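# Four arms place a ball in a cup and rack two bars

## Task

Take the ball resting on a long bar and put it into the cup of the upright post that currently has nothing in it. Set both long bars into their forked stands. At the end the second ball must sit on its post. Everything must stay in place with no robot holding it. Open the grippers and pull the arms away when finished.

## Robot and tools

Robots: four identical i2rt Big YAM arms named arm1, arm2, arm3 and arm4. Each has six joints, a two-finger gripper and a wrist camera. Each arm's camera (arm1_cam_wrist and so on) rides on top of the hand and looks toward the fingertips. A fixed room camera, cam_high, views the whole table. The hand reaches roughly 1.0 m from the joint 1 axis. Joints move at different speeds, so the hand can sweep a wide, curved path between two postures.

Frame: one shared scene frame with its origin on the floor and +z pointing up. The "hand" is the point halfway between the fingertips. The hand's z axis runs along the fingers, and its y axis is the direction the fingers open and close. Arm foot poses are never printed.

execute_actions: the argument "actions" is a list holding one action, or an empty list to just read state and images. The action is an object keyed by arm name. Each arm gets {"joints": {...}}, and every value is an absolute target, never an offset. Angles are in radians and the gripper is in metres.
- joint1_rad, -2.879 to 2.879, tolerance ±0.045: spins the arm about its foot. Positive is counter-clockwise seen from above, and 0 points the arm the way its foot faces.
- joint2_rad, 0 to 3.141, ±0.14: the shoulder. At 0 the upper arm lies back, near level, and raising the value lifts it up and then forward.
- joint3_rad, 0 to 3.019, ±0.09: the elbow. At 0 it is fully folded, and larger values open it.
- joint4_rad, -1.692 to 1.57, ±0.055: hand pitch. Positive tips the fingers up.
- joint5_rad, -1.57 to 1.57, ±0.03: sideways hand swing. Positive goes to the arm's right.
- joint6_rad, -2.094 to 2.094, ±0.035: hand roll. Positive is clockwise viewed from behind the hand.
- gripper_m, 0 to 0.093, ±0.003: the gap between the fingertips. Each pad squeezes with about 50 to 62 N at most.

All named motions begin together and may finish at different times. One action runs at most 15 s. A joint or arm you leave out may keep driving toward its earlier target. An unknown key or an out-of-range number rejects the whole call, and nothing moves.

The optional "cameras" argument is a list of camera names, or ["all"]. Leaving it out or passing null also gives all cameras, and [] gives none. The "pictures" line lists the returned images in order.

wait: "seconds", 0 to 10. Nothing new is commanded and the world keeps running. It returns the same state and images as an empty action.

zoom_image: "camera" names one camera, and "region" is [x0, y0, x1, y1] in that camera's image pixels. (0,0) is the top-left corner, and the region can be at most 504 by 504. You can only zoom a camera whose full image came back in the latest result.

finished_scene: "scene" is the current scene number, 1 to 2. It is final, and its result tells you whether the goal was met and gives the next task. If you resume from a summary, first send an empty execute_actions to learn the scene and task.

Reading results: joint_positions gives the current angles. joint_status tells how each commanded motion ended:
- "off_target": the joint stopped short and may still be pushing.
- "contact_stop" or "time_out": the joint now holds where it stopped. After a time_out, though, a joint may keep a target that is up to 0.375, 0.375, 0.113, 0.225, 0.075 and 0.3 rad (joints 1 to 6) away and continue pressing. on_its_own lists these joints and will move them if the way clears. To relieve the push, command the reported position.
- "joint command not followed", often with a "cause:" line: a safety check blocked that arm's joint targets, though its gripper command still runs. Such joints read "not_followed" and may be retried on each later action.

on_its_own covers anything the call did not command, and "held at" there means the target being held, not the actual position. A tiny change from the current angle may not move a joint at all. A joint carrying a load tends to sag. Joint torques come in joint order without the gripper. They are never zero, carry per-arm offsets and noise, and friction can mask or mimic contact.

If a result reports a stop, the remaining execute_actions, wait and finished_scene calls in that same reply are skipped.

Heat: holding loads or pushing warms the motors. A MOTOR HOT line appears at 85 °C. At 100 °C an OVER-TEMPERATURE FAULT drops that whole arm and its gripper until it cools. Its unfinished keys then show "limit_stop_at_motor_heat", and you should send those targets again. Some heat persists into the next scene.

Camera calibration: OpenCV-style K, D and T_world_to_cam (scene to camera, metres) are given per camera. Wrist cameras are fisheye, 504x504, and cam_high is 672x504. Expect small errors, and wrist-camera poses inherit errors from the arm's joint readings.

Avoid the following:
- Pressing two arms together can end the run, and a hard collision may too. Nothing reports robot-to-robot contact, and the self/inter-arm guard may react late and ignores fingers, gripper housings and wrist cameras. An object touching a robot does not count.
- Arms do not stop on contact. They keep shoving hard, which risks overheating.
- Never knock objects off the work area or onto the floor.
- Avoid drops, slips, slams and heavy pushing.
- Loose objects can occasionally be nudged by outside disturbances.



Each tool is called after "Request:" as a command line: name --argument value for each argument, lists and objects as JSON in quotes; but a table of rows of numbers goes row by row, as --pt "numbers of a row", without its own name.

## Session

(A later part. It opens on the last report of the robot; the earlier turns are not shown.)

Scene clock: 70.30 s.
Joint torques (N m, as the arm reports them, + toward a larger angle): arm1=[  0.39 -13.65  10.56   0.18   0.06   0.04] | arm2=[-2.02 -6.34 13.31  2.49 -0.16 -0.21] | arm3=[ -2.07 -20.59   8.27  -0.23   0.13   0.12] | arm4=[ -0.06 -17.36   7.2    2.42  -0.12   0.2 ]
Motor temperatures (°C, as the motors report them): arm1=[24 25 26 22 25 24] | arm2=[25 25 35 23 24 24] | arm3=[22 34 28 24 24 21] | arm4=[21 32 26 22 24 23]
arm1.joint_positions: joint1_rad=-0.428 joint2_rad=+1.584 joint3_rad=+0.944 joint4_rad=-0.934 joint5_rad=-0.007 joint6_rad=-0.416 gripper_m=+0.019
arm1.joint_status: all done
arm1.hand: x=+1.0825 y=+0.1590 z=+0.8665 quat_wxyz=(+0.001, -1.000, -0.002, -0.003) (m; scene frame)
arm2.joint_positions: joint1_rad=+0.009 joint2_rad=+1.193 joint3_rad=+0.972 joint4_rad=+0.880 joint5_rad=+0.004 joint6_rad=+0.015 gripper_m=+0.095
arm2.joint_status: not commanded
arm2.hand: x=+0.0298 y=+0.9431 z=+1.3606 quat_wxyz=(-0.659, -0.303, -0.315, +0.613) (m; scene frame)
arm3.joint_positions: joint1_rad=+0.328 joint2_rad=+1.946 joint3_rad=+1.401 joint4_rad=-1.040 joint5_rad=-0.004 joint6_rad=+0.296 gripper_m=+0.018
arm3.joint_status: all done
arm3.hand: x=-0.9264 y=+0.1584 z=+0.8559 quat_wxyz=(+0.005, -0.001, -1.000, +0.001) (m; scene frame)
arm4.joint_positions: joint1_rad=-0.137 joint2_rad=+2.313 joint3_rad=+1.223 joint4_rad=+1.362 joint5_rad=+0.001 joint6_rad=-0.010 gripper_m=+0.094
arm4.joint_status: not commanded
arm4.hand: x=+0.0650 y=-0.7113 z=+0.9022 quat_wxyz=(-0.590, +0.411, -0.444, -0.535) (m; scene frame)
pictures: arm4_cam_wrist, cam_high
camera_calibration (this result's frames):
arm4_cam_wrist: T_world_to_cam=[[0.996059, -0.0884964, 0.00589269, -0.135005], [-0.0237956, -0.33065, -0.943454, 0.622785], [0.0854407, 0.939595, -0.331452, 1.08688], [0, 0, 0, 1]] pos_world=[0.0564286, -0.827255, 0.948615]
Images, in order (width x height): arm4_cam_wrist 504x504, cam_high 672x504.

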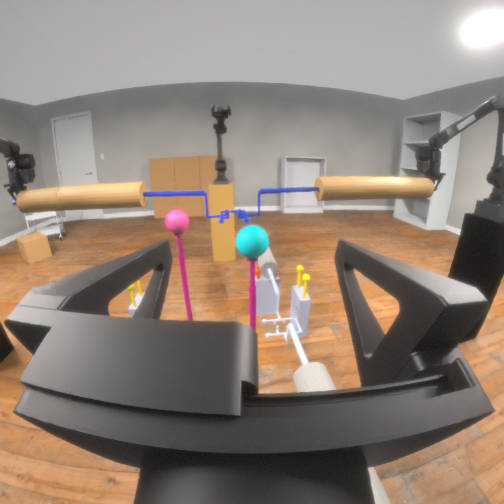

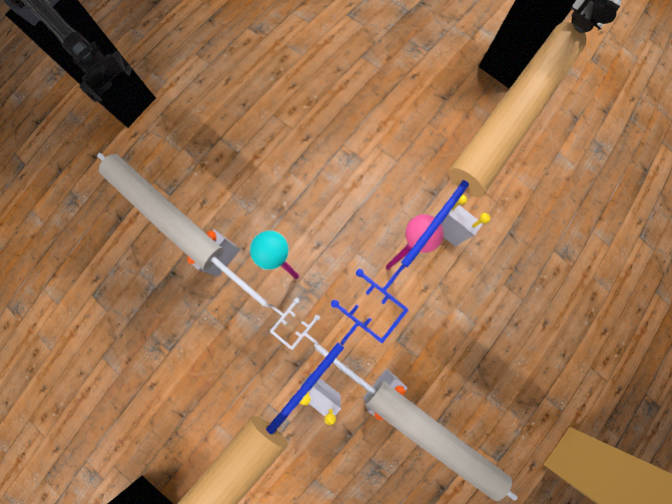

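Request:
execute_actions --actions '[{"arm1":{"joints":{"joint1_rad":-0.595,"joint2_rad":1.782,"joint3_rad":1.203,"joint6_rad":-0.578}},"arm3":{"joints":{"joint1_rad":0.527,"joint2_rad":1.948,"joint3_rad":1.396,"joint4_rad":-0.998,"joint6_rad":0.505}}}]' --cameras '["cam_high","arm4_cam_wrist"]'

Scene clock: 71.87 s.
Joint torques (N m, as the arm reports them, + toward a larger angle): arm1=[  0.68 -17.39  10.97   0.26  -0.04   0.04] | arm2=[-1.94 -6.38 13.29  2.5  -0.17 -0.21] | arm3=[ -2.38 -19.04   8.14   0.44   0.14   0.08] | arm4=[  0.3  -17.26   7.15   2.33  -0.08   0.21]
Motor temperatures (°C, as the motors report them): arm1=[24 25 27 22 25 24] | arm2=[25 25 36 23 24 24] | arm3=[22 34 28 24 24 21] | arm4=[21 32 26 22 24 23]
arm1.joint_positions: joint1_rad=-0.595 joint2_rad=+1.806 joint3_rad=+1.166 joint4_rad=-0.934 joint5_rad=-0.004 joint6_rad=-0.580 gripper_m=+0.019
arm1.joint_status: all done
arm1.hand: x=+1.0463 y=+0.2628 z=+0.8418 quat_wxyz=(+0.002, -1.000, -0.001, -0.003) (m; scene frame)
arm2.joint_positions: joint1_rad=+0.009 joint2_rad=+1.193 joint3_rad=+0.972 joint4_rad=+0.880 joint5_rad=+0.004 joint6_rad=+0.015 gripper_m=+0.095
arm2.joint_status: not commanded
arm2.hand: x=+0.0298 y=+0.9431 z=+1.3606 quat_wxyz=(-0.659, -0.303, -0.315, +0.613) (m; scene frame)
arm3.joint_positions: joint1_rad=+0.535 joint2_rad=+1.953 joint3_rad=+1.394 joint4_rad=-0.995 joint5_rad=-0.004 joint6_rad=+0.504 gripper_m=+0.018
arm3.joint_status: all done
arm3.hand: x=-0.9638 y=+0.2659 z=+0.8494 quat_wxyz=(-0.009, -0.002, -1.000, -0.005) (m; scene frame)
arm4.joint_positions: joint1_rad=-0.137 joint2_rad=+2.313 joint3_rad=+1.223 joint4_rad=+1.362 joint5_rad=+0.001 joint6_rad=-0.010 gripper_m=+0.094
arm4.joint_status: not commanded
arm4.hand: x=+0.0650 y=-0.7113 z=+0.9022 quat_wxyz=(-0.590, +0.411, -0.444, -0.535) (m; scene frame)
pictures: arm4_cam_wrist, cam_high
camera_calibration (this result's frames):
arm4_cam_wrist: T_world_to_cam=[[0.996059, -0.0884964, 0.00589269, -0.135005], [-0.0237956, -0.33065, -0.943454, 0.622785], [0.0854407, 0.939595, -0.331452, 1.08688], [0, 0, 0, 1]] pos_world=[0.0564286, -0.827255, 0.948615]
Images, in order (width x height): arm4_cam_wrist 504x504, cam_high 672x504.

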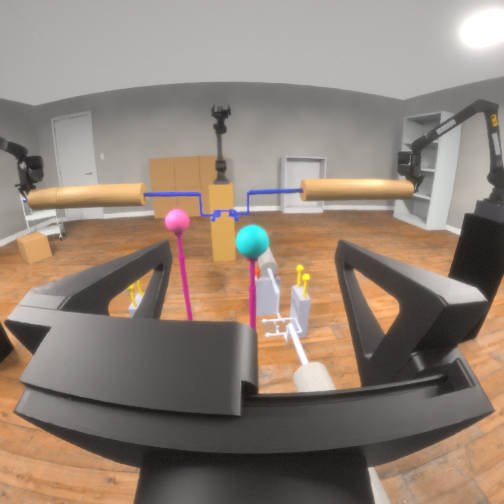

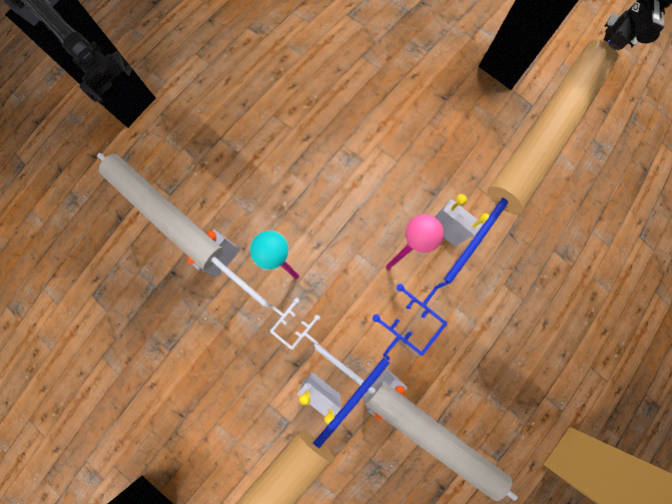

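Request:
execute_actions --actions '[{"arm1":{"joints":{"joint1_rad":-0.556,"joint2_rad":2.052,"joint3_rad":1.238,"joint4_rad":-0.70,"joint6_rad":-0.542}},"arm3":{"joints":{"joint1_rad":0.553,"joint2_rad":2.10,"joint3_rad":1.257,"joint4_rad":-0.703,"joint6_rad":0.53}}}]' --cameras '["cam_high"]'

Scene clock: 74.33 s.
Joint torques (N m, as the arm reports them, + toward a larger angle): arm1=[  0.34 -20.6    9.52   0.63   0.09   0.07] | arm2=[-1.84 -6.25 13.3   2.46 -0.16 -0.2 ] | arm3=[ -0.85 -21.54   5.98   0.37  -0.07   0.26] | arm4=[  0.21 -17.46   7.19   2.33  -0.07   0.19]
Motor temperatures (°C, as the motors report them): arm1=[24 25 27 22 25 24] | arm2=[25 25 36 23 24 24] | arm3=[22 34 28 24 24 21] | arm4=[21 32 26 22 24 23]
arm1.joint_positions: joint1_rad=-0.554 joint2_rad=+2.098 joint3_rad=+1.196 joint4_rad=-0.700 joint5_rad=-0.008 joint6_rad=-0.545 gripper_m=+0.019
arm1.joint_status: all done
arm1.hand: x=+1.0201 y=+0.2561 z=+0.7109 quat_wxyz=(-0.007, -1.000, -0.004, -0.014) (m; scene frame)
arm2.joint_positions: joint1_rad=+0.009 joint2_rad=+1.193 joint3_rad=+0.972 joint4_rad=+0.880 joint5_rad=+0.004 joint6_rad=+0.015 gripper_m=+0.095
arm2.joint_status: not commanded
arm2.hand: x=+0.0298 y=+0.9431 z=+1.3606 quat_wxyz=(-0.659, -0.303, -0.315, +0.613) (m; scene frame)
arm3.joint_positions: joint1_rad=+0.544 joint2_rad=+2.132 joint3_rad=+1.259 joint4_rad=-0.698 joint5_rad=+0.001 joint6_rad=+0.510 gripper_m=+0.018
arm3.joint_status: all done
arm3.hand: x=-0.9894 y=+0.2557 z=+0.7173 quat_wxyz=(-0.002, +0.000, -1.000, +0.001) (m; scene frame)
arm4.joint_positions: joint1_rad=-0.137 joint2_rad=+2.313 joint3_rad=+1.223 joint4_rad=+1.362 joint5_rad=+0.001 joint6_rad=-0.010 gripper_m=+0.094
arm4.joint_status: not commanded
arm4.hand: x=+0.0650 y=-0.7113 z=+0.9022 quat_wxyz=(-0.590, +0.411, -0.444, -0.535) (m; scene frame)
pictures: cam_high
Images, in order (width x height): cam_high 672x504.

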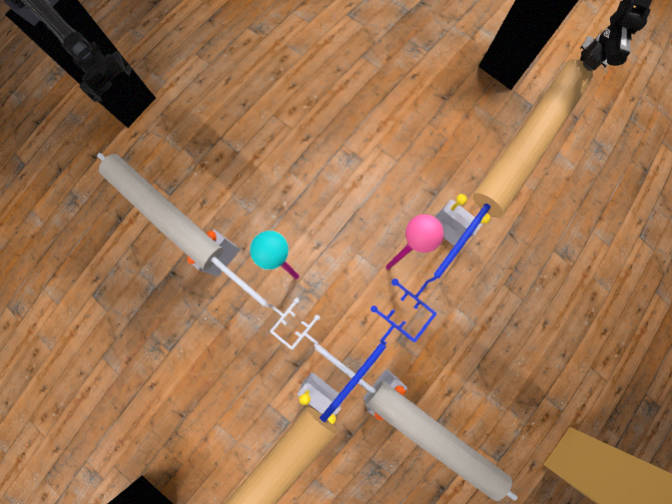

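Request:
zoom_image --camera "cam_high" --region '[420, 160, 540, 280]'

Request:
zoom_image --camera "cam_high" --region '[270, 340, 420, 490]'

Region (420, 160, 540, 280) of cam_high's 672x504 image, scaled by 4.200, with more detail than that image has.

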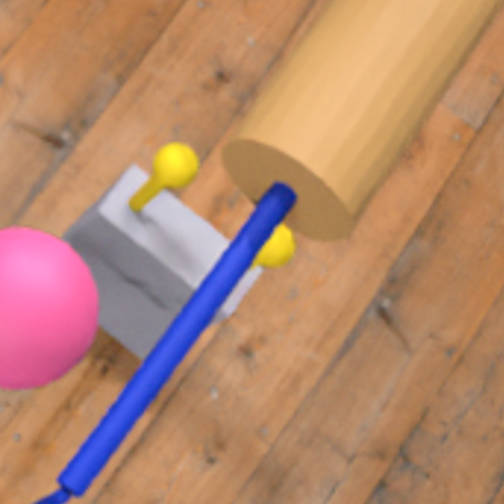

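Region (270, 340, 420, 490) of cam_high's 672x504 image, scaled by 3.360, with more detail than that image has.

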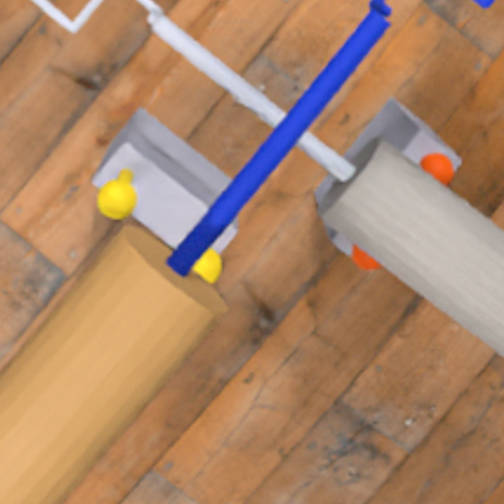

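Request:
execute_actions --actions '[{"arm1":{"joints":{"joint1_rad":-0.54,"joint2_rad":2.357,"joint3_rad":1.354,"joint4_rad":-0.481,"joint6_rad":-0.525}},"arm3":{"joints":{"joint1_rad":0.58,"joint2_rad":2.378,"joint3_rad":1.32,"joint4_rad":-0.438,"joint6_rad":0.545}}}]' --cameras '["cam_high"]'

Scene clock: 77.23 s.
Joint torques (N m, as the arm reports them, + toward a larger angle): arm1=[  0.57 -22.52   7.55   1.01  -0.09   0.09] | arm2=[-2.01 -6.4  13.29  2.53 -0.16 -0.2 ] | arm3=[ -1.86 -22.93   7.31   0.35   0.19   0.06] | arm4=[ -0.35 -17.01   7.38   2.41  -0.09   0.21]
Motor temperatures (°C, as the motors report them): arm1=[24 26 28 22 25 24] | arm2=[25 25 36 23 24 24] | arm3=[22 34 27 24 24 21] | arm4=[21 32 26 22 24 23]
arm1.joint_positions: joint1_rad=-0.542 joint2_rad=+2.404 joint3_rad=+1.318 joint4_rad=-0.487 joint5_rad=-0.002 joint6_rad=-0.531 gripper_m=+0.019
arm1.joint_status: all done
arm1.hand: x=+0.9970 y=+0.2652 z=+0.5834 quat_wxyz=(+0.003, -1.000, -0.003, -0.003) (m; scene frame)
arm2.joint_positions: joint1_rad=+0.009 joint2_rad=+1.193 joint3_rad=+0.972 joint4_rad=+0.880 joint5_rad=+0.004 joint6_rad=+0.015 gripper_m=+0.095
arm2.joint_status: not commanded
arm2.hand: x=+0.0298 y=+0.9431 z=+1.3606 quat_wxyz=(-0.659, -0.303, -0.315, +0.613) (m; scene frame)
arm3.joint_positions: joint1_rad=+0.580 joint2_rad=+2.414 joint3_rad=+1.280 joint4_rad=-0.435 joint5_rad=-0.005 joint6_rad=+0.547 gripper_m=+0.018
arm3.joint_status: all done
arm3.hand: x=-1.0113 y=+0.2654 z=+0.5808 quat_wxyz=(-0.002, -0.001, -1.000, -0.002) (m; scene frame)
arm4.joint_positions: joint1_rad=-0.137 joint2_rad=+2.313 joint3_rad=+1.223 joint4_rad=+1.362 joint5_rad=+0.001 joint6_rad=-0.010 gripper_m=+0.094
arm4.joint_status: not commanded
arm4.hand: x=+0.0650 y=-0.7113 z=+0.9022 quat_wxyz=(-0.590, +0.411, -0.444, -0.535) (m; scene frame)
pictures: cam_high
Images, in order (width x height): cam_high 672x504.

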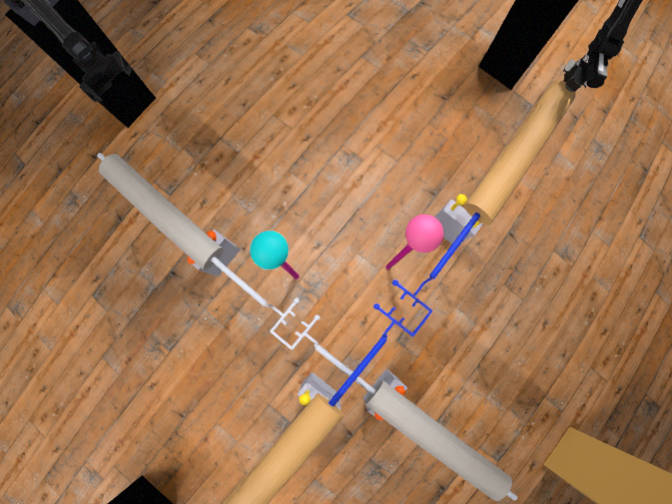

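Request:
execute_actions --actions '[{"arm1":{"joints":{"joint1_rad":-0.535,"joint2_rad":2.575,"joint3_rad":1.48,"joint4_rad":-0.387}},"arm3":{"joints":{"joint1_rad":0.583,"joint2_rad":2.588,"joint3_rad":1.414,"joint4_rad":-0.322,"joint6_rad":0.55}}}]' --cameras '["cam_high","arm4_cam_wrist"]'

Request:
zoom_image --camera "cam_high" --region '[420, 150, 540, 270]'

Request:
zoom_image --camera "cam_high" --region '[270, 340, 420, 490]'

Scene clock: 78.60 s.
Joint torques (N m, as the arm reports them, + toward a larger angle): arm1=[  1.19 -23.1    6.81   1.03  -0.08   0.08] | arm2=[-1.89 -6.25 13.28  2.48 -0.17 -0.2 ] | arm3=[ -1.89 -22.9    6.09   0.59   0.15   0.04] | arm4=[  0.36 -18.08   7.2    2.47  -0.09   0.21]
Motor temperatures (°C, as the motors report them): arm1=[24 26 27 22 25 24] | arm2=[25 25 36 23 24 24] | arm3=[22 34 27 24 24 21] | arm4=[21 32 26 22 24 23]
arm1.joint_positions: joint1_rad=-0.541 joint2_rad=+2.622 joint3_rad=+1.443 joint4_rad=-0.394 joint5_rad=-0.003 joint6_rad=-0.531 gripper_m=+0.019
arm1.joint_status: all done
arm1.hand: x=+0.9930 y=+0.2682 z=+0.4935 quat_wxyz=(+0.003, -1.000, -0.003, -0.003) (m; scene frame)
arm2.joint_positions: joint1_rad=+0.009 joint2_rad=+1.193 joint3_rad=+0.972 joint4_rad=+0.880 joint5_rad=+0.004 joint6_rad=+0.015 gripper_m=+0.095
arm2.joint_status: not commanded
arm2.hand: x=+0.0298 y=+0.9431 z=+1.3606 quat_wxyz=(-0.659, -0.303, -0.315, +0.613) (m; scene frame)
arm3.joint_positions: joint1_rad=+0.587 joint2_rad=+2.619 joint3_rad=+1.379 joint4_rad=-0.324 joint5_rad=-0.004 joint6_rad=+0.551 gripper_m=+0.018
arm3.joint_status: all done
arm3.hand: x=-1.0149 y=+0.2667 z=+0.4944 quat_wxyz=(-0.004, +0.000, -1.000, -0.003) (m; scene frame)
arm4.joint_positions: joint1_rad=-0.137 joint2_rad=+2.313 joint3_rad=+1.223 joint4_rad=+1.362 joint5_rad=+0.001 joint6_rad=-0.010 gripper_m=+0.094
arm4.joint_status: not commanded
arm4.hand: x=+0.0650 y=-0.7113 z=+0.9022 quat_wxyz=(-0.590, +0.411, -0.444, -0.535) (m; scene frame)
pictures: arm4_cam_wrist, cam_high
camera_calibration (this result's frames):
arm4_cam_wrist: T_world_to_cam=[[0.996059, -0.0884964, 0.00589269, -0.135005], [-0.0237956, -0.33065, -0.943454, 0.622785], [0.0854407, 0.939595, -0.331452, 1.08688], [0, 0, 0, 1]] pos_world=[0.0564286, -0.827255, 0.948615]
Images, in order (width x height): arm4_cam_wrist 504x504, cam_high 672x504.

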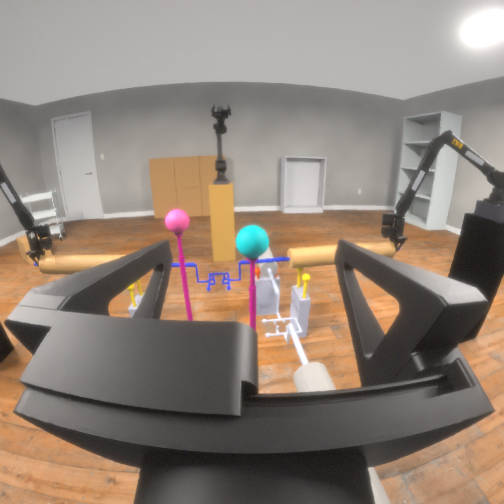

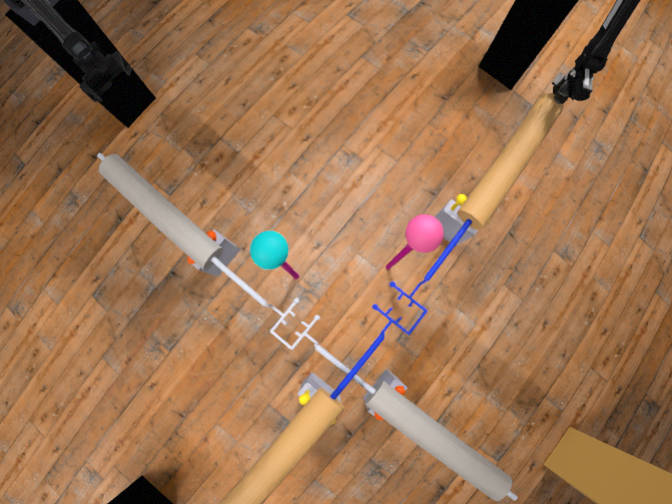

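Region (420, 150, 540, 270) of cam_high's 672x504 image, scaled by 4.200, with more detail than that image has.

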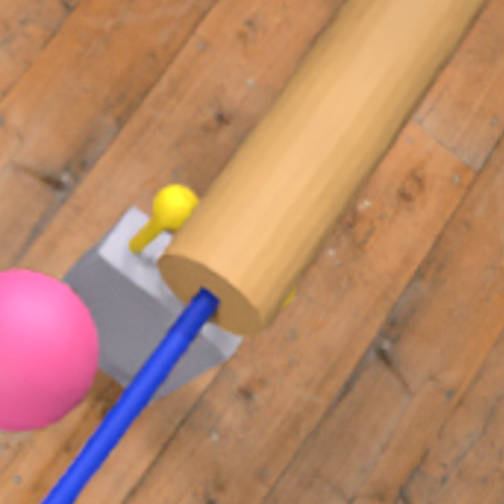

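Region (270, 340, 420, 490) of cam_high's 672x504 image, scaled by 3.360, with more detail than that image has.

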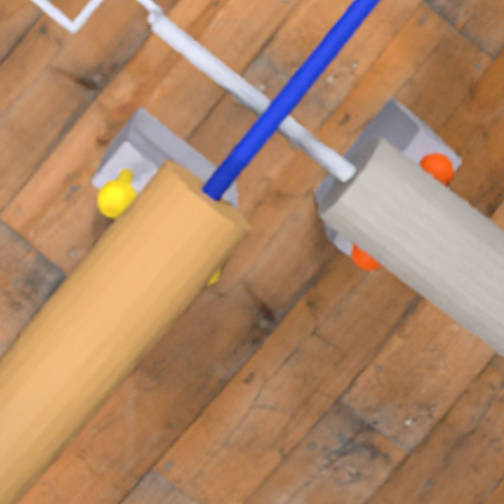

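Request:
zoom_image --camera "arm4_cam_wrist" --region '[250, 220, 350, 320]'

Region (250, 220, 350, 320) of arm4_cam_wrist's 504x504 image, scaled by 5.040, with more detail than that image has.

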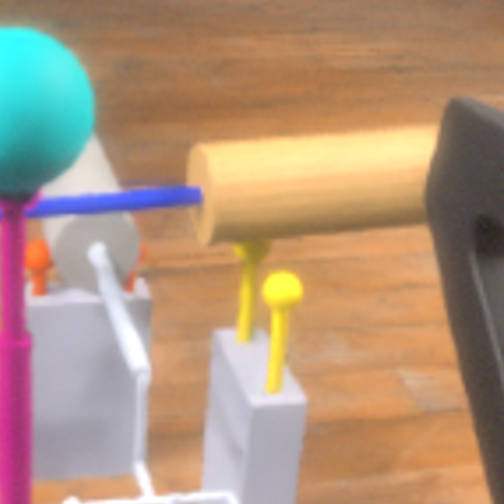

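Request:
execute_actions --actions '[{"arm1":{"joints":{"joint1_rad":-0.526,"joint2_rad":2.668,"joint3_rad":1.543,"joint4_rad":-0.356}},"arm3":{"joints":{"joint1_rad":0.573,"joint2_rad":2.691,"joint3_rad":1.472,"joint4_rad":-0.287}}}]' --cameras '["cam_high","arm4_cam_wrist"]'

Request:
zoom_image --camera "arm4_cam_wrist" --region '[250, 220, 350, 320]'

Scene clock: 80.53 s.
Joint torques (N m, as the arm reports them, + toward a larger angle): arm1=[  1.98 -22.46   7.07   1.39  -0.11   0.05] | arm2=[-1.71 -6.34 13.3   2.49 -0.16 -0.21] | arm3=[ -2.59 -22.12   5.82   0.76   0.18   0.06] | arm4=[  0.01 -16.78   7.15   2.38  -0.09   0.18]
Motor temperatures (°C, as the motors report them): arm1=[24 27 27 22 25 24] | arm2=[25 25 36 23 24 24] | arm3=[22 34 27 24 24 21] | arm4=[21 32 26 22 24 23]
arm1.joint_positions: joint1_rad=-0.539 joint2_rad=+2.703 joint3_rad=+1.500 joint4_rad=-0.370 joint5_rad=-0.002 joint6_rad=-0.529 gripper_m=+0.019
arm1.joint_status: all done
arm1.hand: x=+0.9924 y=+0.2677 z=+0.4601 quat_wxyz=(+0.003, -1.000, -0.004, -0.003) (m; scene frame)
arm2.joint_positions: joint1_rad=+0.009 joint2_rad=+1.193 joint3_rad=+0.972 joint4_rad=+0.880 joint5_rad=+0.004 joint6_rad=+0.015 gripper_m=+0.095
arm2.joint_status: not commanded
arm2.hand: x=+0.0298 y=+0.9431 z=+1.3606 quat_wxyz=(-0.659, -0.303, -0.315, +0.613) (m; scene frame)
arm3.joint_positions: joint1_rad=+0.585 joint2_rad=+2.707 joint3_rad=+1.437 joint4_rad=-0.292 joint5_rad=-0.004 joint6_rad=+0.551 gripper_m=+0.018
arm3.joint_status: all done
arm3.hand: x=-1.0147 y=+0.2655 z=+0.4584 quat_wxyz=(-0.004, -0.001, -1.000, -0.003) (m; scene frame)
arm4.joint_positions: joint1_rad=-0.137 joint2_rad=+2.313 joint3_rad=+1.223 joint4_rad=+1.362 joint5_rad=+0.001 joint6_rad=-0.010 gripper_m=+0.094
arm4.joint_status: not commanded
arm4.hand: x=+0.0650 y=-0.7113 z=+0.9022 quat_wxyz=(-0.590, +0.411, -0.444, -0.535) (m; scene frame)
pictures: arm4_cam_wrist, cam_high
camera_calibration (this result's frames):
arm4_cam_wrist: T_world_to_cam=[[0.996059, -0.0884964, 0.00589269, -0.135005], [-0.0237956, -0.33065, -0.943454, 0.622785], [0.0854407, 0.939595, -0.331452, 1.08688], [0, 0, 0, 1]] pos_world=[0.0564286, -0.827255, 0.948615]
Images, in order (width x height): arm4_cam_wrist 504x504, cam_high 672x504.

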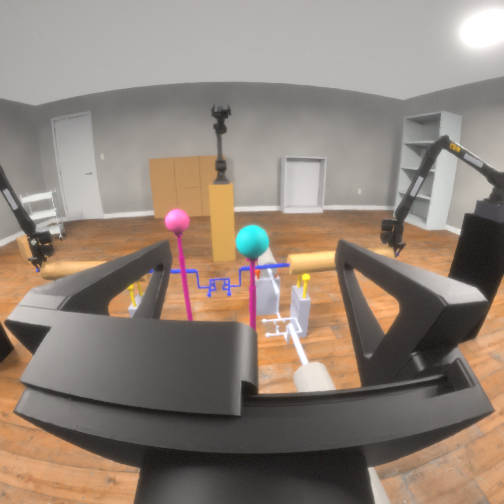

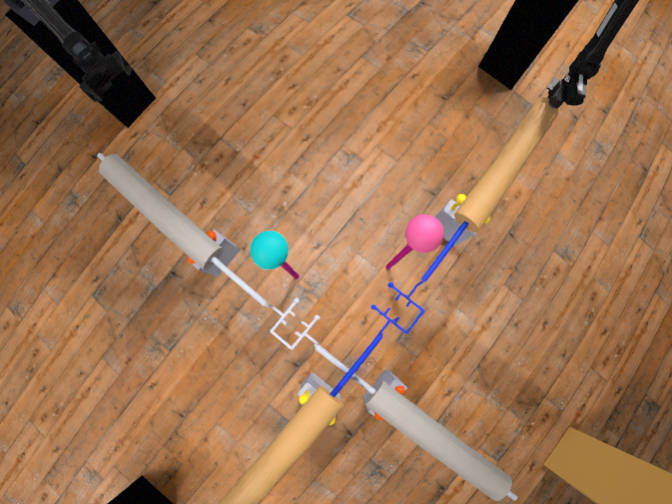

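Region (250, 220, 350, 320) of arm4_cam_wrist's 504x504 image, scaled by 5.040, with more detail than that image has.

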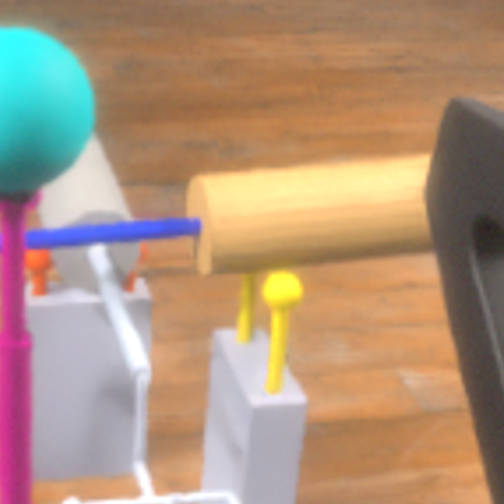

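Request:
execute_actions --actions '[{"arm1":{"joints":{"joint2_rad":2.697,"joint3_rad":1.562,"joint4_rad":-0.346}},"arm3":{"joints":{"joint2_rad":2.715,"joint3_rad":1.487,"joint4_rad":-0.281}}}]' --cameras '["cam_high","arm4_cam_wrist"]'

Request:
zoom_image --camera "arm4_cam_wrist" --region '[250, 220, 350, 320]'

Request:
zoom_image --camera "cam_high" --region '[270, 340, 420, 490]'

Request:
zoom_image --camera "cam_high" --region '[420, 150, 540, 270]'

Scene clock: 82.17 s.
Joint torques (N m, as the arm reports them, + toward a larger angle): arm1=[  1.9  -21.38   7.59   1.66  -0.11   0.08] | arm2=[-1.86 -6.35 13.29  2.49 -0.16 -0.21] | arm3=[ -2.43 -20.78   6.19   1.03   0.23   0.06] | arm4=[  0.09 -17.36   7.18   2.19  -0.06   0.19]
Motor temperatures (°C, as the motors report them): arm1=[24 27 27 22 25 24] | arm2=[25 25 36 23 24 24] | arm3=[22 34 27 24 24 21] | arm4=[21 32 26 22 24 23]
arm1.joint_positions: joint1_rad=-0.539 joint2_rad=+2.720 joint3_rad=+1.513 joint4_rad=-0.366 joint5_rad=-0.002 joint6_rad=-0.529 gripper_m=+0.019
arm1.joint_status: all done
arm1.hand: x=+0.9923 y=+0.2679 z=+0.4532 quat_wxyz=(+0.003, -1.000, -0.004, -0.003) (m; scene frame)
arm2.joint_positions: joint1_rad=+0.009 joint2_rad=+1.193 joint3_rad=+0.972 joint4_rad=+0.880 joint5_rad=+0.004 joint6_rad=+0.015 gripper_m=+0.095
arm2.joint_status: not commanded
arm2.hand: x=+0.0298 y=+0.9431 z=+1.3606 quat_wxyz=(-0.659, -0.303, -0.315, +0.613) (m; scene frame)
arm3.joint_positions: joint1_rad=+0.585 joint2_rad=+2.720 joint3_rad=+1.446 joint4_rad=-0.292 joint5_rad=-0.005 joint6_rad=+0.551 gripper_m=+0.018
arm3.joint_status: all done
arm3.hand: x=-1.0150 y=+0.2654 z=+0.4535 quat_wxyz=(-0.003, -0.001, -1.000, -0.003) (m; scene frame)
arm4.joint_positions: joint1_rad=-0.137 joint2_rad=+2.313 joint3_rad=+1.223 joint4_rad=+1.362 joint5_rad=+0.001 joint6_rad=-0.010 gripper_m=+0.094
arm4.joint_status: not commanded
arm4.hand: x=+0.0650 y=-0.7113 z=+0.9022 quat_wxyz=(-0.590, +0.411, -0.444, -0.535) (m; scene frame)
pictures: arm4_cam_wrist, cam_high
camera_calibration (this result's frames):
arm4_cam_wrist: T_world_to_cam=[[0.996059, -0.0884964, 0.00589269, -0.135005], [-0.0237956, -0.33065, -0.943454, 0.622785], [0.0854407, 0.939595, -0.331452, 1.08688], [0, 0, 0, 1]] pos_world=[0.0564286, -0.827255, 0.948615]
Images, in order (width x height): arm4_cam_wrist 504x504, cam_high 672x504.

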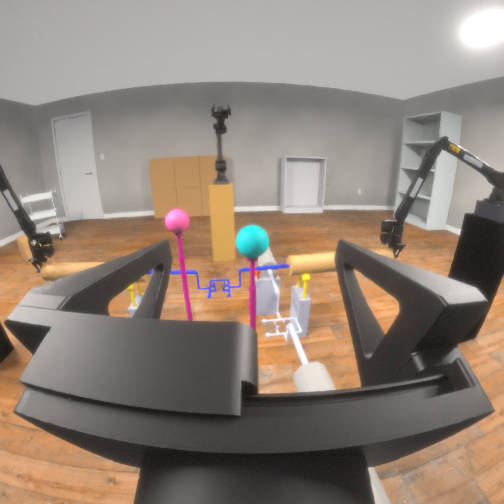

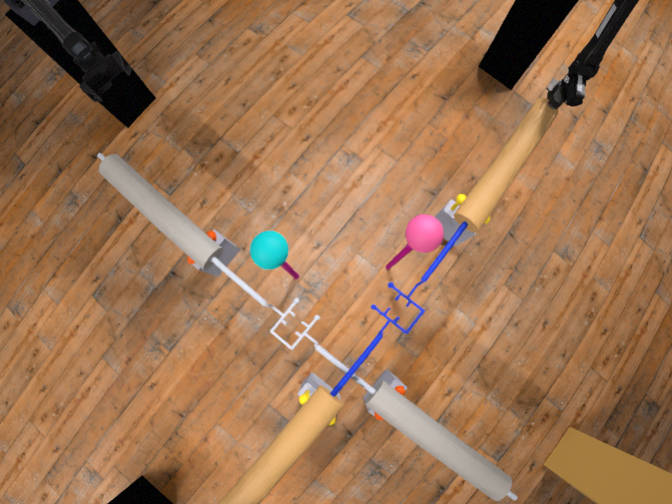

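Region (250, 220, 350, 320) of arm4_cam_wrist's 504x504 image, scaled by 5.040, with more detail than that image has.

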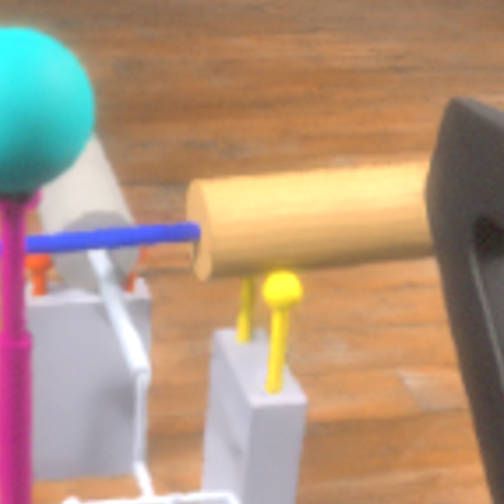

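Region (270, 340, 420, 490) of cam_high's 672x504 image, scaled by 3.360, with more detail than that image has.

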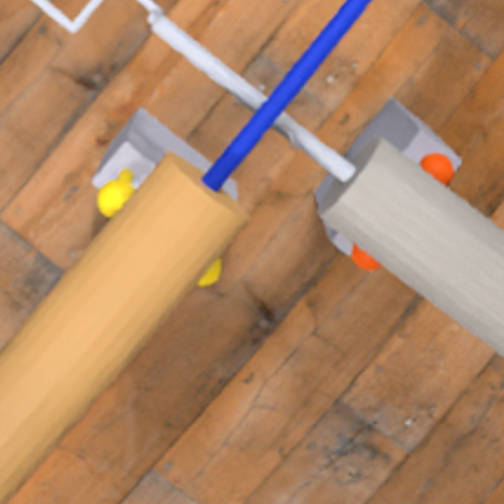

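Region (420, 150, 540, 270) of cam_high's 672x504 image, scaled by 4.200, with more detail than that image has.

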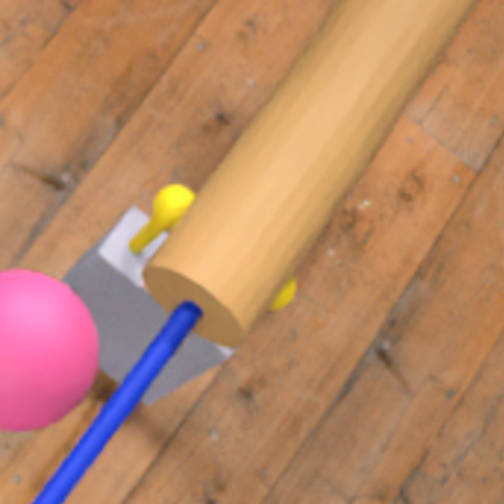

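Request:
execute_actions --actions '[{"arm1":{"joints":{"joint2_rad":2.712,"joint3_rad":1.572}},"arm3":{"joints":{"joint2_rad":2.73,"joint3_rad":1.497}}}]' --cameras '[]'

Scene clock: 82.77 s.
Joint torques (N m, as the arm reports them, + toward a larger angle): arm1=[  1.77 -20.74   7.98   1.69  -0.06   0.06] | arm2=[-1.75 -6.41 13.31  2.49 -0.17 -0.2 ] | arm3=[ -2.75 -20.41   6.35   1.     0.17   0.05] | arm4=[  0.31 -17.39   7.18   2.32  -0.08   0.18]
Motor temperatures (°C, as the motors report them): arm1=[24 27 27 22 25 24] | arm2=[25 25 36 23 24 24] | arm3=[22 34 27 24 24 21] | arm4=[21 32 26 22 24 23]
arm1.joint_positions: joint1_rad=-0.538 joint2_rad=+2.727 joint3_rad=+1.518 joint4_rad=-0.366 joint5_rad=-0.003 joint6_rad=-0.528 gripper_m=+0.019
arm1.joint_status: all done
arm1.hand: x=+0.9923 y=+0.2670 z=+0.4503 quat_wxyz=(+0.002, -1.000, -0.004, -0.004) (m; scene frame)
arm2.joint_positions: joint1_rad=+0.009 joint2_rad=+1.193 joint3_rad=+0.972 joint4_rad=+0.880 joint5_rad=+0.004 joint6_rad=+0.015 gripper_m=+0.095
arm2.joint_status: not commanded
arm2.hand: x=+0.0298 y=+0.9431 z=+1.3606 quat_wxyz=(-0.659, -0.303, -0.315, +0.613) (m; scene frame)
arm3.joint_positions: joint1_rad=+0.584 joint2_rad=+2.730 joint3_rad=+1.454 joint4_rad=-0.292 joint5_rad=-0.004 joint6_rad=+0.551 gripper_m=+0.018
arm3.joint_status: all done
arm3.hand: x=-1.0152 y=+0.2649 z=+0.4494 quat_wxyz=(-0.003, -0.001, -1.000, -0.002) (m; scene frame)
arm4.joint_positions: joint1_rad=-0.137 joint2_rad=+2.313 joint3_rad=+1.223 joint4_rad=+1.362 joint5_rad=+0.001 joint6_rad=-0.010 gripper_m=+0.094
arm4.joint_status: not commanded
arm4.hand: x=+0.0650 y=-0.7113 z=+0.9022 quat_wxyz=(-0.590, +0.411, -0.444, -0.535) (m; scene frame)
pictures: none
No camera images: the call's "cameras" was empty. Leave "cameras" out to get every camera's image.

Now at rest height. Open grippers.

Request:
execute_actions --actions '[{"arm1":{"joints":{"gripper_m":0.07,"joint1_rad":-0.538}},"arm3":{"joints":{"gripper_m":0.07,"joint1_rad":0.584}}}]' --cameras '["cam_high","arm4_cam_wrist","arm1_cam_wrist","arm3_cam_wrist"]'

Scene clock: 83.60 s.
Joint torques (N m, as the arm reports them, + toward a larger angle): arm1=[  0.45 -21.25   5.91   1.43  -0.14   0.06] | arm2=[-1.91 -6.17 13.34  2.46 -0.15 -0.21] | arm3=[ -1.87 -20.71   5.22   1.     0.09   0.06] | arm4=[  0.32 -17.15   7.27   2.58  -0.1    0.23]
Motor temperatures (°C, as the motors report them): arm1=[24 27 27 22 25 24] | arm2=[25 25 36 23 24 24] | arm3=[22 34 27 24 24 21] | arm4=[21 32 26 22 24 23]
arm1.joint_positions: joint1_rad=-0.538 joint2_rad=+2.727 joint3_rad=+1.547 joint4_rad=-0.360 joint5_rad=-0.001 joint6_rad=-0.529 gripper_m=+0.070
arm1.joint_status: all done
arm1.hand: x=+0.9763 y=+0.2766 z=+0.4543 quat_wxyz=(+0.012, -1.000, -0.004, +0.011) (m; scene frame)
arm2.joint_positions: joint1_rad=+0.009 joint2_rad=+1.193 joint3_rad=+0.972 joint4_rad=+0.880 joint5_rad=+0.004 joint6_rad=+0.015 gripper_m=+0.095
arm2.joint_status: not commanded
arm2.hand: x=+0.0298 y=+0.9431 z=+1.3606 quat_wxyz=(-0.659, -0.303, -0.315, +0.613) (m; scene frame)
arm3.joint_positions: joint1_rad=+0.585 joint2_rad=+2.730 joint3_rad=+1.471 joint4_rad=-0.291 joint5_rad=-0.002 joint6_rad=+0.551 gripper_m=+0.070
arm3.joint_status: all done
arm3.hand: x=-1.0063 y=+0.2701 z=+0.4513 quat_wxyz=(-0.011, -0.001, -1.000, -0.006) (m; scene frame)
arm4.joint_positions: joint1_rad=-0.137 joint2_rad=+2.313 joint3_rad=+1.223 joint4_rad=+1.362 joint5_rad=+0.001 joint6_rad=-0.010 gripper_m=+0.094
arm4.joint_status: not commanded
arm4.hand: x=+0.0650 y=-0.7113 z=+0.9022 quat_wxyz=(-0.590, +0.411, -0.444, -0.535) (m; scene frame)
pictures: arm1_cam_wrist, arm3_cam_wrist, arm4_cam_wrist, cam_high
camera_calibration (this result's frames):
arm1_cam_wrist: T_world_to_cam=[[-0.00717789, 0.999679, 0.0243175, -0.28171], [0.81833, -0.00810374, 0.574691, -1.05489], [0.574703, 0.0240248, -0.818009, -0.0725489], [0, 0, 0, 1]] pos_world=[0.902918, 0.274814, 0.553739]
arm3_cam_wrist: T_world_to_cam=[[-0.00258098, -0.999953, -0.00939607, 0.272643], [-0.82684, -0.0031507, 0.562428, -1.0766], [-0.562431, 0.00922067, -0.826793, -0.0723888], [0, 0, 0, 1]] pos_world=[-0.930188, 0.269905, 0.548222]
arm4_cam_wrist: T_world_to_cam=[[0.996059, -0.0884964, 0.00589269, -0.135005], [-0.0237956, -0.33065, -0.943454, 0.622785], [0.0854407, 0.939595, -0.331452, 1.08688], [0, 0, 0, 1]] pos_world=[0.0564286, -0.827255, 0.948615]
Images, in order (width x height): arm1_cam_wrist 504x504, arm3_cam_wrist 504x504, arm4_cam_wrist 504x504, cam_high 672x504.

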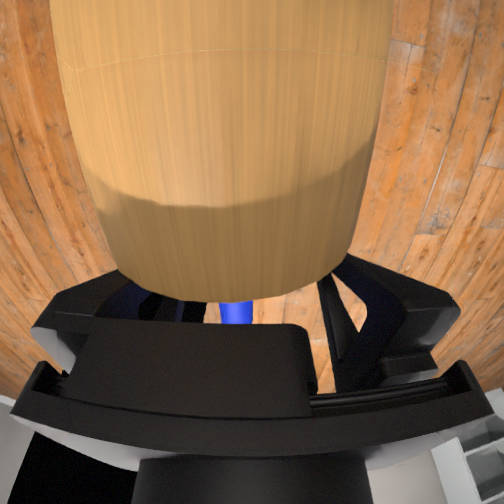

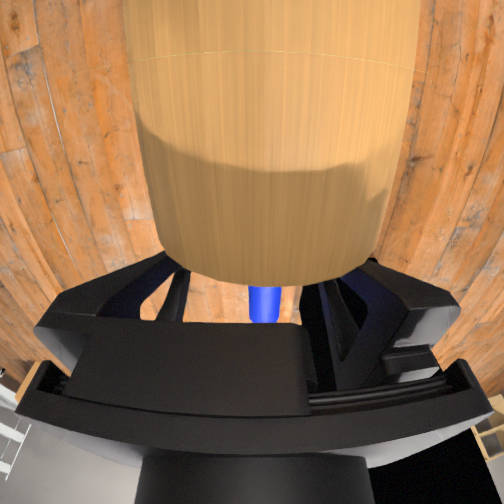

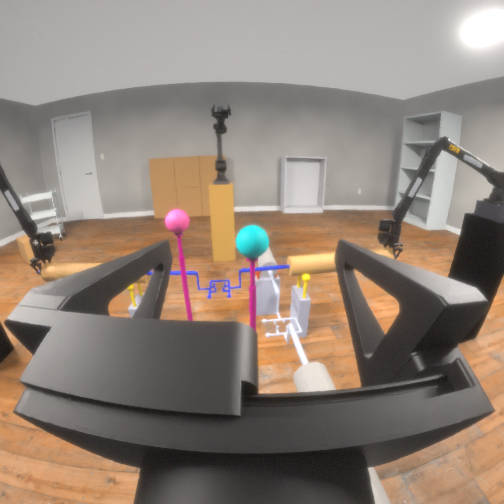

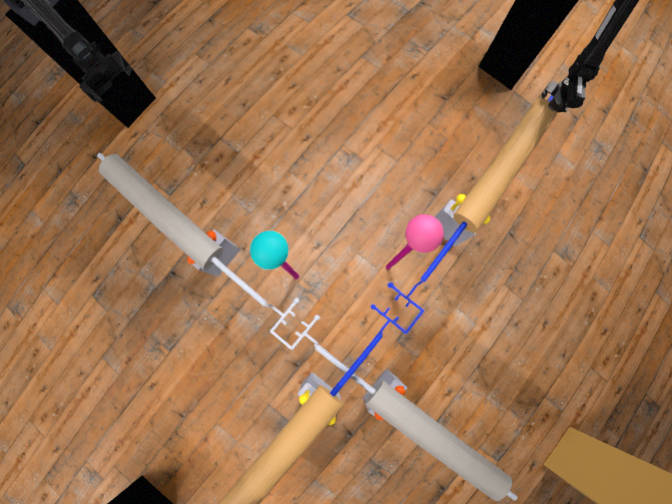

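Request:
execute_actions --actions '[{"arm1":{"joints":{"gripper_m":0.093,"joint2_rad":2.375,"joint3_rad":1.27,"joint4_rad":-0.46}},"arm3":{"joints":{"gripper_m":0.093,"joint2_rad":2.37,"joint3_rad":1.21,"joint4_rad":-0.40}}}]' --cameras '["cam_high","arm4_cam_wrist"]'

Scene clock: 85.50 s.
Joint torques (N m, as the arm reports them, + toward a larger angle): arm1=[  0.6  -17.86   4.02   0.4   -0.16   0.07] | arm2=[-1.87 -6.26 13.32  2.5  -0.16 -0.2 ] | arm3=[ -1.7  -17.07   3.54   0.56   0.09   0.05] | arm4=[  0.75 -17.47   7.2    2.36  -0.09   0.2 ]
Motor temperatures (°C, as the motors report them): arm1=[24 27 27 22 25 24] | arm2=[25 25 36 23 24 24] | arm3=[22 34 27 24 24 21] | arm4=[21 32 26 22 24 23]
arm1.joint_positions: joint1_rad=-0.538 joint2_rad=+2.364 joint3_rad=+1.275 joint4_rad=-0.451 joint5_rad=-0.001 joint6_rad=-0.529 gripper_m=+0.093
arm1.joint_status: all done
arm1.hand: x=+0.9971 y=+0.2630 z=+0.5959 quat_wxyz=(+0.012, -1.000, -0.004, +0.011) (m; scene frame)
arm2.joint_positions: joint1_rad=+0.009 joint2_rad=+1.193 joint3_rad=+0.972 joint4_rad=+0.880 joint5_rad=+0.004 joint6_rad=+0.015 gripper_m=+0.095
arm2.joint_status: not commanded
arm2.hand: x=+0.0298 y=+0.9431 z=+1.3606 quat_wxyz=(-0.659, -0.303, -0.315, +0.613) (m; scene frame)
arm3.joint_positions: joint1_rad=+0.585 joint2_rad=+2.346 joint3_rad=+1.220 joint4_rad=-0.397 joint5_rad=-0.002 joint6_rad=+0.551 gripper_m=+0.093
arm3.joint_status: all done
arm3.hand: x=-1.0130 y=+0.2666 z=+0.6039 quat_wxyz=(-0.022, +0.000, -1.000, -0.013) (m; scene frame)
arm4.joint_positions: joint1_rad=-0.137 joint2_rad=+2.313 joint3_rad=+1.223 joint4_rad=+1.362 joint5_rad=+0.001 joint6_rad=-0.010 gripper_m=+0.094
arm4.joint_status: not commanded
arm4.hand: x=+0.0650 y=-0.7113 z=+0.9022 quat_wxyz=(-0.590, +0.411, -0.444, -0.535) (m; scene frame)
pictures: arm4_cam_wrist, cam_high
camera_calibration (this result's frames):
arm4_cam_wrist: T_world_to_cam=[[0.996059, -0.0884964, 0.00589269, -0.135005], [-0.0237956, -0.33065, -0.943454, 0.622785], [0.0854407, 0.939595, -0.331452, 1.08688], [0, 0, 0, 1]] pos_world=[0.0564286, -0.827255, 0.948615]
Images, in order (width x height): arm4_cam_wrist 504x504, cam_high 672x504.

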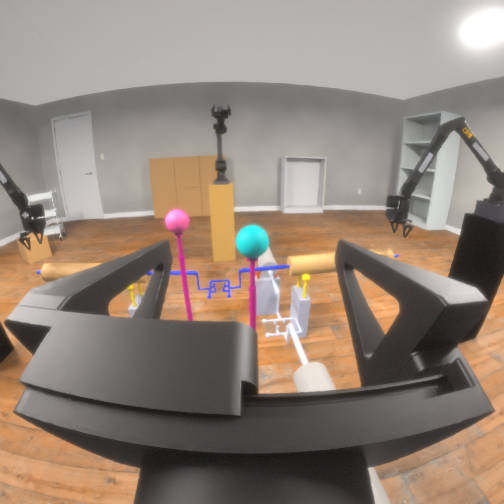

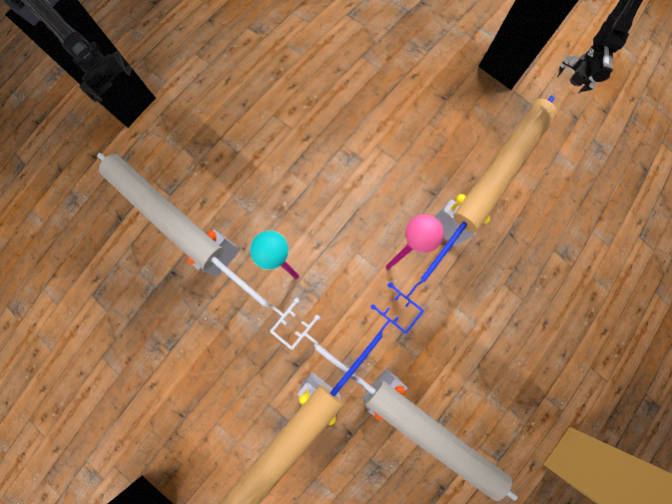

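Request:
execute_actions --actions '[{"arm1":{"joints":{"joint2_rad":1.7,"joint3_rad":0.85,"joint4_rad":-0.7}},"arm3":{"joints":{"joint2_rad":1.7,"joint3_rad":0.85,"joint4_rad":-0.7}},"arm4":{"joints":{"joint2_rad":1.75,"joint3_rad":0.9,"joint4_rad":0.9}}}]'

Scene clock: 87.13 s.
Joint torques (N m, as the arm reports them, + toward a larger angle): arm1=[  0.58 -12.46   6.04   0.42  -0.15   0.06] | arm2=[-1.88 -6.3  13.3   2.46 -0.16 -0.2 ] | arm3=[ -1.66 -11.44   5.72   0.43   0.08   0.05] | arm4=[ -0.03 -12.59   7.18   0.98  -0.09   0.18]
Motor temperatures (°C, as the motors report them): arm1=[24 27 26 22 25 24] | arm2=[25 25 36 23 24 24] | arm3=[22 34 26 24 24 21] | arm4=[21 32 26 22 24 23]
arm1.joint_positions: joint1_rad=-0.538 joint2_rad=+1.697 joint3_rad=+0.856 joint4_rad=-0.691 joint5_rad=-0.001 joint6_rad=-0.529 gripper_m=+0.093
arm1.joint_status: all done
arm1.hand: x=+1.1024 y=+0.2002 z=+0.7998 quat_wxyz=(+0.014, -1.000, -0.004, +0.014) (m; scene frame)
arm2.joint_positions: joint1_rad=+0.009 joint2_rad=+1.193 joint3_rad=+0.972 joint4_rad=+0.880 joint5_rad=+0.004 joint6_rad=+0.015 gripper_m=+0.095
arm2.joint_status: not commanded
arm2.hand: x=+0.0298 y=+0.9431 z=+1.3606 quat_wxyz=(-0.659, -0.303, -0.315, +0.613) (m; scene frame)
arm3.joint_positions: joint1_rad=+0.585 joint2_rad=+1.686 joint3_rad=+0.861 joint4_rad=-0.694 joint5_rad=-0.002 joint6_rad=+0.551 gripper_m=+0.093
arm3.joint_status: all done
arm3.hand: x=-1.1047 y=+0.2113 z=+0.8135 quat_wxyz=(-0.024, +0.000, -1.000, -0.014) (m; scene frame)
arm4.joint_positions: joint1_rad=-0.137 joint2_rad=+1.738 joint3_rad=+0.908 joint4_rad=+0.918 joint5_rad=+0.001 joint6_rad=-0.010 gripper_m=+0.094
arm4.joint_status: all done
arm4.hand: x=+0.0573 y=-0.7975 z=+1.0438 quat_wxyz=(-0.547, +0.459, -0.496, -0.495) (m; scene frame)
pictures: arm1_cam_wrist, arm2_cam_wrist, arm3_cam_wrist, arm4_cam_wrist, cam_high
camera_calibration (this result's frames):
arm1_cam_wrist: T_world_to_cam=[[-0.00707782, 0.999573, 0.0283511, -0.216101], [0.822305, -0.0103148, 0.568954, -1.3566], [0.569004, 0.0273402, -0.82188, 0.148174], [0, 0, 0, 1]] pos_world=[1.0297, 0.197965, 0.899752]
arm2_cam_wrist: T_world_to_cam=[[-0.997515, -0.0607406, -0.0357052, 0.135445], [0.0370128, -0.0205395, -0.999104, 1.37949], [0.0599528, -0.997942, 0.0227366, 1.0327], [0, 0, 0, 1]] pos_world=[0.0221366, 1.06713, 1.35961]
arm3_cam_wrist: T_world_to_cam=[[-0.00200937, -0.99967, -0.0255972, 0.23076], [-0.841368, -0.0121442, 0.540326, -1.35801], [-0.540459, 0.0226224, -0.841066, 0.205242], [0, 0, 0, 1]] pos_world=[-1.03119, 0.209549, 0.912295]
arm4_cam_wrist: T_world_to_cam=[[0.996134, -0.0876312, 0.00611447, -0.135345], [-0.0383632, -0.496592, -0.867136, 0.516507], [0.0790245, 0.863549, -0.498035, 1.32909], [0, 0, 0, 1]] pos_world=[0.0496068, -0.903098, 1.11064]
Images, in order (width x height): arm1_cam_wrist 504x504, arm2_cam_wrist 504x504, arm3_cam_wrist 504x504, arm4_cam_wrist 504x504, cam_high 672x504.

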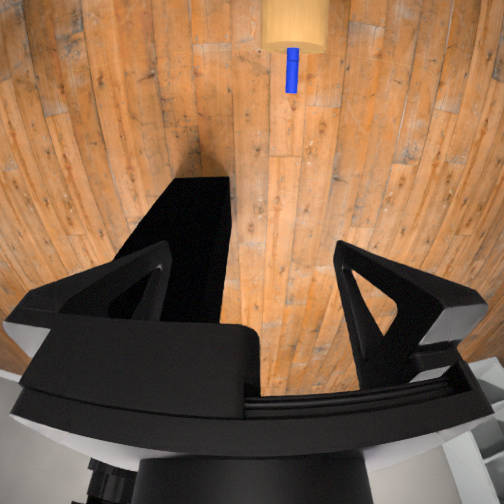

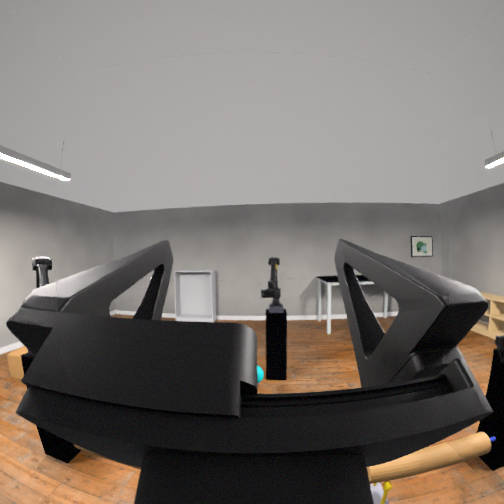

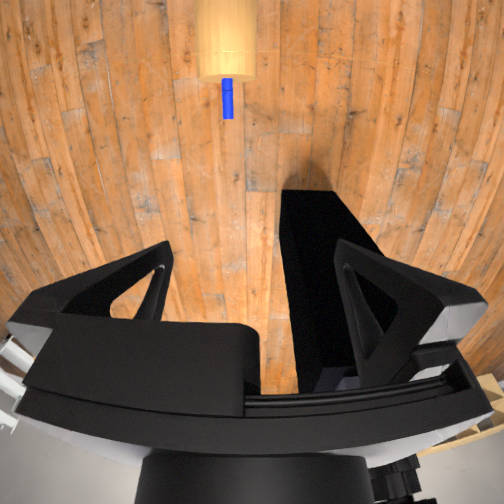

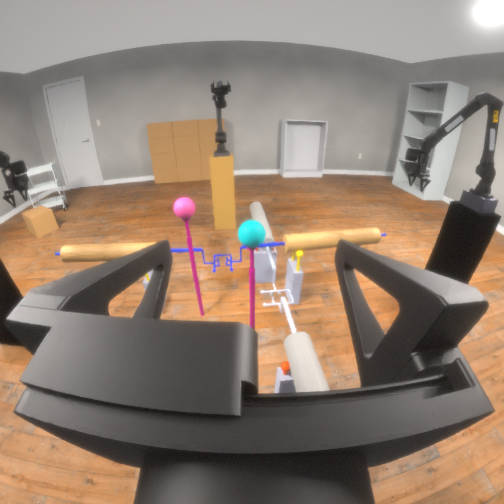

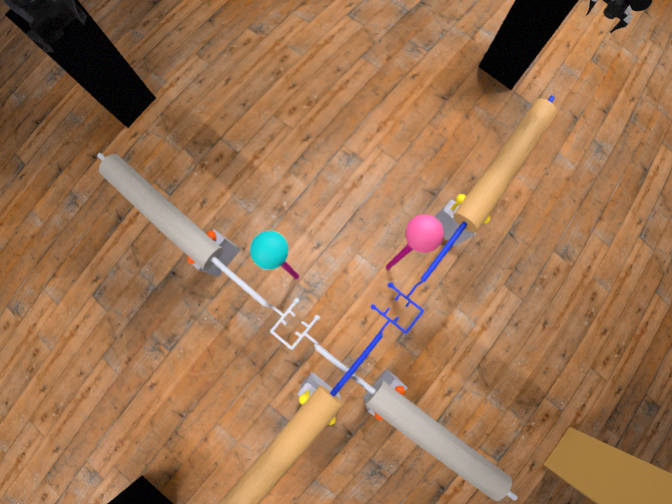

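Request:
zoom_image --camera "cam_high" --region '[80, 130, 280, 330]'

Request:
zoom_image --camera "arm4_cam_wrist" --region '[130, 180, 400, 400]'

Region (80, 130, 280, 330) of cam_high's 672x504 image, scaled by 2.520, with more detail than that image has.

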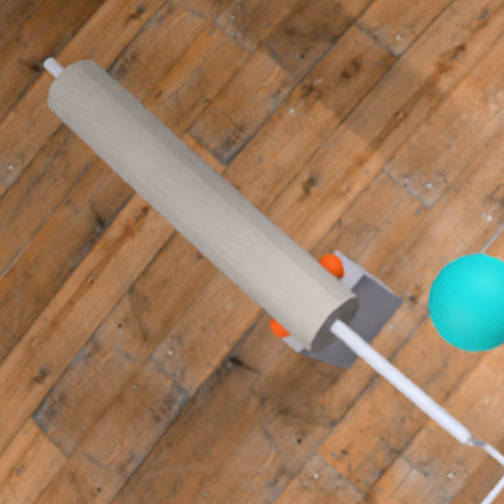

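Region (130, 180, 400, 400) of arm4_cam_wrist's 504x504 image, scaled by 1.867, with more detail than that image has; it fills the top 411 rows of this view, and the rest is white.

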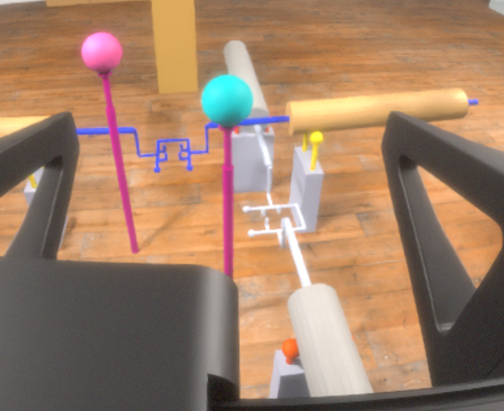

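All in place. Finishing scene 1.

Request:
finished_scene --scene 1

The scene is finished: the task was done.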